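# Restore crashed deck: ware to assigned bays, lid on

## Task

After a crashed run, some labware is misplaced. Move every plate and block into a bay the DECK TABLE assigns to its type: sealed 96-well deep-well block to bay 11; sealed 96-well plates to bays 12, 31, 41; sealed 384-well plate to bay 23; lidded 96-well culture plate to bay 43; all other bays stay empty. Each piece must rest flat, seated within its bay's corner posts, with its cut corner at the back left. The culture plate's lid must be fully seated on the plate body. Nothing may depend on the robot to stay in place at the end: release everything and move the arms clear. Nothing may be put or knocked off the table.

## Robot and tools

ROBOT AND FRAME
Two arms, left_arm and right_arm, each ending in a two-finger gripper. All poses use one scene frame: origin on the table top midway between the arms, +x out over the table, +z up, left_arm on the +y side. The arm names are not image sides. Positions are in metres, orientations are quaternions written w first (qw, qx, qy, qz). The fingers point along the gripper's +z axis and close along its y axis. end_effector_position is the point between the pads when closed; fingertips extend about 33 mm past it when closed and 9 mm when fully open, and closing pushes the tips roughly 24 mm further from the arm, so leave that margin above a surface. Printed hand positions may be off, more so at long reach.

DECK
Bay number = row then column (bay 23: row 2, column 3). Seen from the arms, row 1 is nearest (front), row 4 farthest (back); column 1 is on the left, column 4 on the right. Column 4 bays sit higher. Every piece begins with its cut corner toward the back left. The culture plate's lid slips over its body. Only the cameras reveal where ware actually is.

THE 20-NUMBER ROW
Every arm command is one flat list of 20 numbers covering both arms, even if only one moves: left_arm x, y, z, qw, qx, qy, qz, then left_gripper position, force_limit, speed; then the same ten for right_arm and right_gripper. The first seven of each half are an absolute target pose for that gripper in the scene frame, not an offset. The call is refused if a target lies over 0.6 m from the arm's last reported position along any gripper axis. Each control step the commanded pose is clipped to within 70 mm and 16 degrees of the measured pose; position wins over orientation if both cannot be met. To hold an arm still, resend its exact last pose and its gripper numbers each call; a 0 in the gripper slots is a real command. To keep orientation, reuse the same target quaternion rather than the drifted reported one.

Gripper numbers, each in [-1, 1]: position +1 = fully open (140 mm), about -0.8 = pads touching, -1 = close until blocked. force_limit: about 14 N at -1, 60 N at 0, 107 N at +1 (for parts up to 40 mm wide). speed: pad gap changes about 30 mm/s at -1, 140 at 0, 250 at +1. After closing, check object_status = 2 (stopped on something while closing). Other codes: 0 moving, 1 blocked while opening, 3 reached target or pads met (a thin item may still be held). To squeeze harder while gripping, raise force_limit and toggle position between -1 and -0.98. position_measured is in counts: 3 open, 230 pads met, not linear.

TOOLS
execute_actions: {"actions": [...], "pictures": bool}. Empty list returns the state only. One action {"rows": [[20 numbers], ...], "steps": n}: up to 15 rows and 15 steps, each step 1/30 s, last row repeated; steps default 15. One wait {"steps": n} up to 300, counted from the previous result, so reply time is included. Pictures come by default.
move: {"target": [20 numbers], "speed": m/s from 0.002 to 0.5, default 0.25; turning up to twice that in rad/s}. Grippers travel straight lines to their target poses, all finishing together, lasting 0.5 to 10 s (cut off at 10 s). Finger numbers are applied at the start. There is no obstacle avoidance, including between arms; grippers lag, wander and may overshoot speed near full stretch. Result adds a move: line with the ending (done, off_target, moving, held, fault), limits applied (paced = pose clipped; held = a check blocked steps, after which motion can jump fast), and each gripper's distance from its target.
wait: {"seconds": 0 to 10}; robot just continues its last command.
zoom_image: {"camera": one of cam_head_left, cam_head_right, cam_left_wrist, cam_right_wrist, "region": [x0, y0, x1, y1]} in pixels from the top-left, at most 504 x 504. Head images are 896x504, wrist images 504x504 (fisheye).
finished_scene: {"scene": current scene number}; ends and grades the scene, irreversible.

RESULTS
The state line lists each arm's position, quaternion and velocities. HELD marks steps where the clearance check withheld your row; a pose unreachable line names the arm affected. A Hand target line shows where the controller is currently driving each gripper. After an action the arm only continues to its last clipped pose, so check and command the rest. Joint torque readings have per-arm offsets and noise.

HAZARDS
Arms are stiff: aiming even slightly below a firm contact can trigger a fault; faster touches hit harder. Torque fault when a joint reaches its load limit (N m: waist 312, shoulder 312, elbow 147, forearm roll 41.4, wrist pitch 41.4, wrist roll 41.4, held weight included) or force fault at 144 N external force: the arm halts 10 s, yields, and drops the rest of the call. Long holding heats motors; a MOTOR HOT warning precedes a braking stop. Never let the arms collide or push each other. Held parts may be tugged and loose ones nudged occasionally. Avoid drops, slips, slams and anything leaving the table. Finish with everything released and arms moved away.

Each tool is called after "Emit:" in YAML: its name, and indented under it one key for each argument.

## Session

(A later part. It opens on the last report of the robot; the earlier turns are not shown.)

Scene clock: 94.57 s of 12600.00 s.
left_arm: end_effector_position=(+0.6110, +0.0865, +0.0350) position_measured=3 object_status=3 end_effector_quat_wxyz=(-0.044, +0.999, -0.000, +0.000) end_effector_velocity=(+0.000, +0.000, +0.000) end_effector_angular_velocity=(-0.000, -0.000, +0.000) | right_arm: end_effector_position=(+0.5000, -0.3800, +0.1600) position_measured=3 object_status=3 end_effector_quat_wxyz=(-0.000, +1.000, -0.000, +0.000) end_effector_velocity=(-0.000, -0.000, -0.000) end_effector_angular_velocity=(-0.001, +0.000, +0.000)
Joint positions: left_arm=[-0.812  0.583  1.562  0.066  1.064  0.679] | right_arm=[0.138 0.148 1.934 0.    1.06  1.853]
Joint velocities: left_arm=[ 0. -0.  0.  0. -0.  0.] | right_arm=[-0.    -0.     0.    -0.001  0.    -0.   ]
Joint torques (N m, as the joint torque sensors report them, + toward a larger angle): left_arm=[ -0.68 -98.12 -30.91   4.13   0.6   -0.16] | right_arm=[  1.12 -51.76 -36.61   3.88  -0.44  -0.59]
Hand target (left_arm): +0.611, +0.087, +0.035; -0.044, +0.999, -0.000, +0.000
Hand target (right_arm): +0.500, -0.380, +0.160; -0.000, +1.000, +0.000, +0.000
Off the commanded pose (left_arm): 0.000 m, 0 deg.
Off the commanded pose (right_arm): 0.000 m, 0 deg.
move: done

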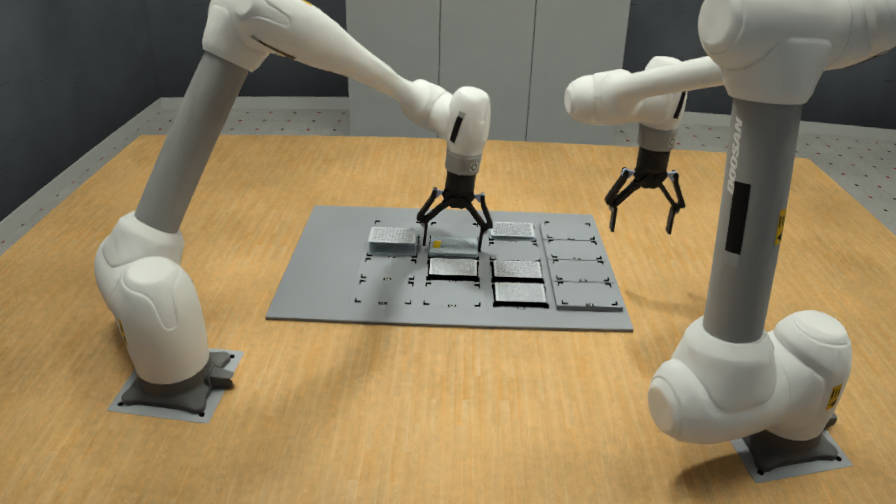

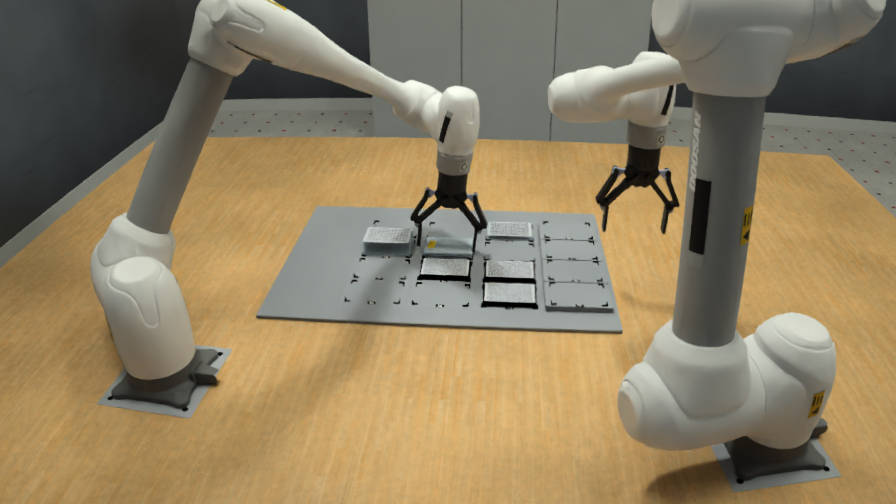

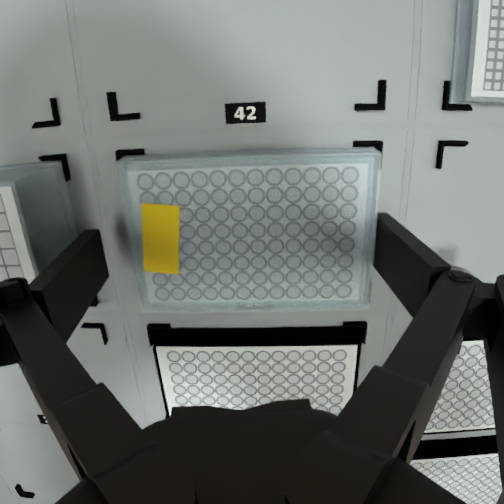

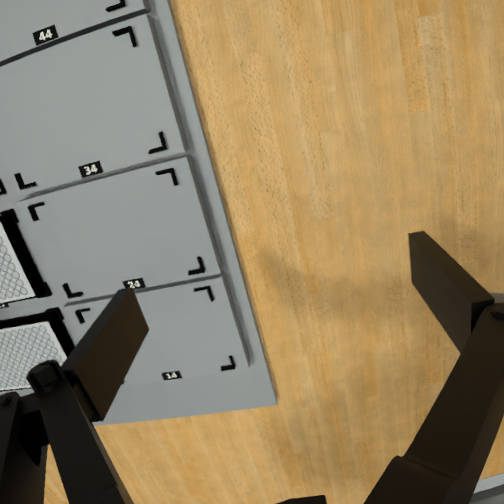

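Emit:
move:
  target: [0.60,0.055,0.17,-0.044,1,0,0,1,-0.4,-0.8,0.5,-0.38,0.16,0,1,0,0,1,-0.4,-0.8]

Emit:
zoom_image:
  camera: "cam_head_left"
  region: [355,210,555,315]

Scene clock: 99.00 s of 12600.00 s.
left_arm: end_effector_position=(+0.5999, +0.0552, +0.1700) position_measured=3 object_status=3 end_effector_quat_wxyz=(-0.044, +0.999, +0.000, +0.000) end_effector_velocity=(+0.001, +0.000, +0.001) end_effector_angular_velocity=(-0.000, -0.002, +0.001) | right_arm: end_effector_position=(+0.5000, -0.3800, +0.1600) position_measured=3 object_status=3 end_effector_quat_wxyz=(-0.000, +1.000, -0.000, +0.000) end_effector_velocity=(+0.000, -0.001, -0.000) end_effector_angular_velocity=(-0.001, +0.000, -0.001)
Joint positions: left_arm=[-0.847  0.508  1.415  0.057  1.287  0.66 ] | right_arm=[0.138 0.148 1.934 0.    1.06  1.853]
Joint velocities: left_arm=[ 0.    -0.001 -0.002  0.001  0.001 -0.001] | right_arm=[-0.001  0.     0.    -0.001  0.     0.   ]
Joint torques (N m, as the joint torque sensors report them, + toward a larger angle): left_arm=[ -0.42 -94.08 -34.89   4.44   0.43  -0.33] | right_arm=[ -3.25 -49.62 -37.46   3.82  -0.11  -0.36]
Hand target (left_arm): +0.600, +0.055, +0.170; -0.044, +0.999, +0.000, +0.000
Hand target (right_arm): +0.500, -0.380, +0.160; -0.000, +1.000, +0.000, +0.000
Off the commanded pose (left_arm): 0.000 m, 0 deg.
Off the commanded pose (right_arm): 0.000 m, 0 deg.
After step 90, 0.40 s passed at rest.
move: done

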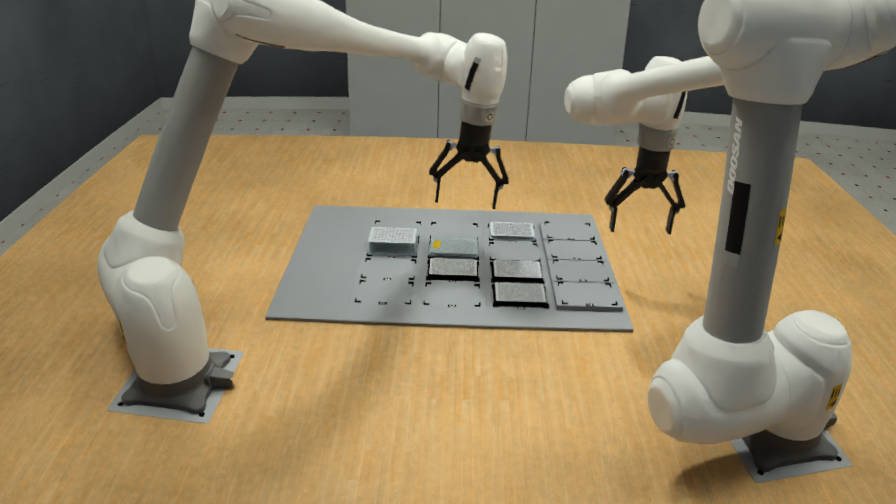

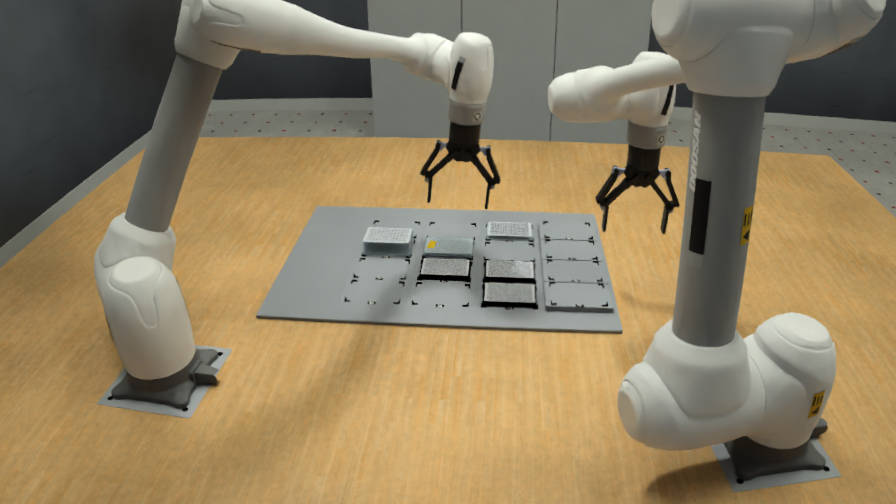

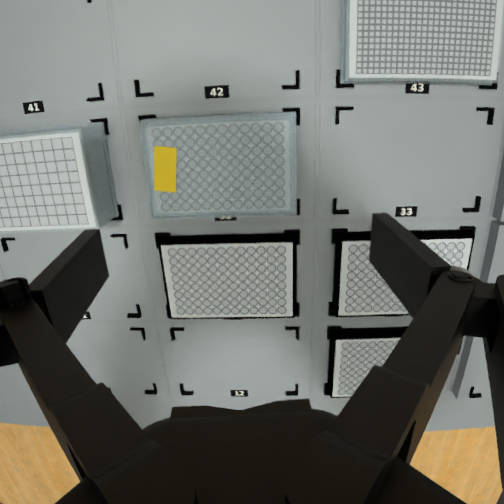

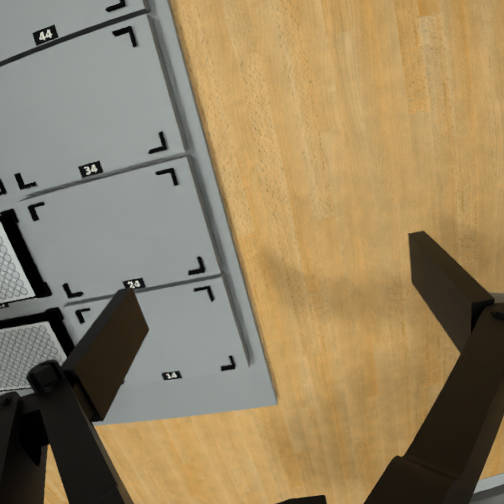

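Region (355, 210, 555, 315) of cam_head_left's 896x504 image, scaled by 2.520, with more detail than that image has; it fills the top 265 rows of this view, and the rest is white.

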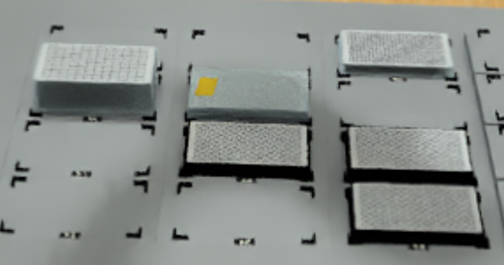

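Emit:
finished_scene:
  scene: 2

The scene is finished: the task was done.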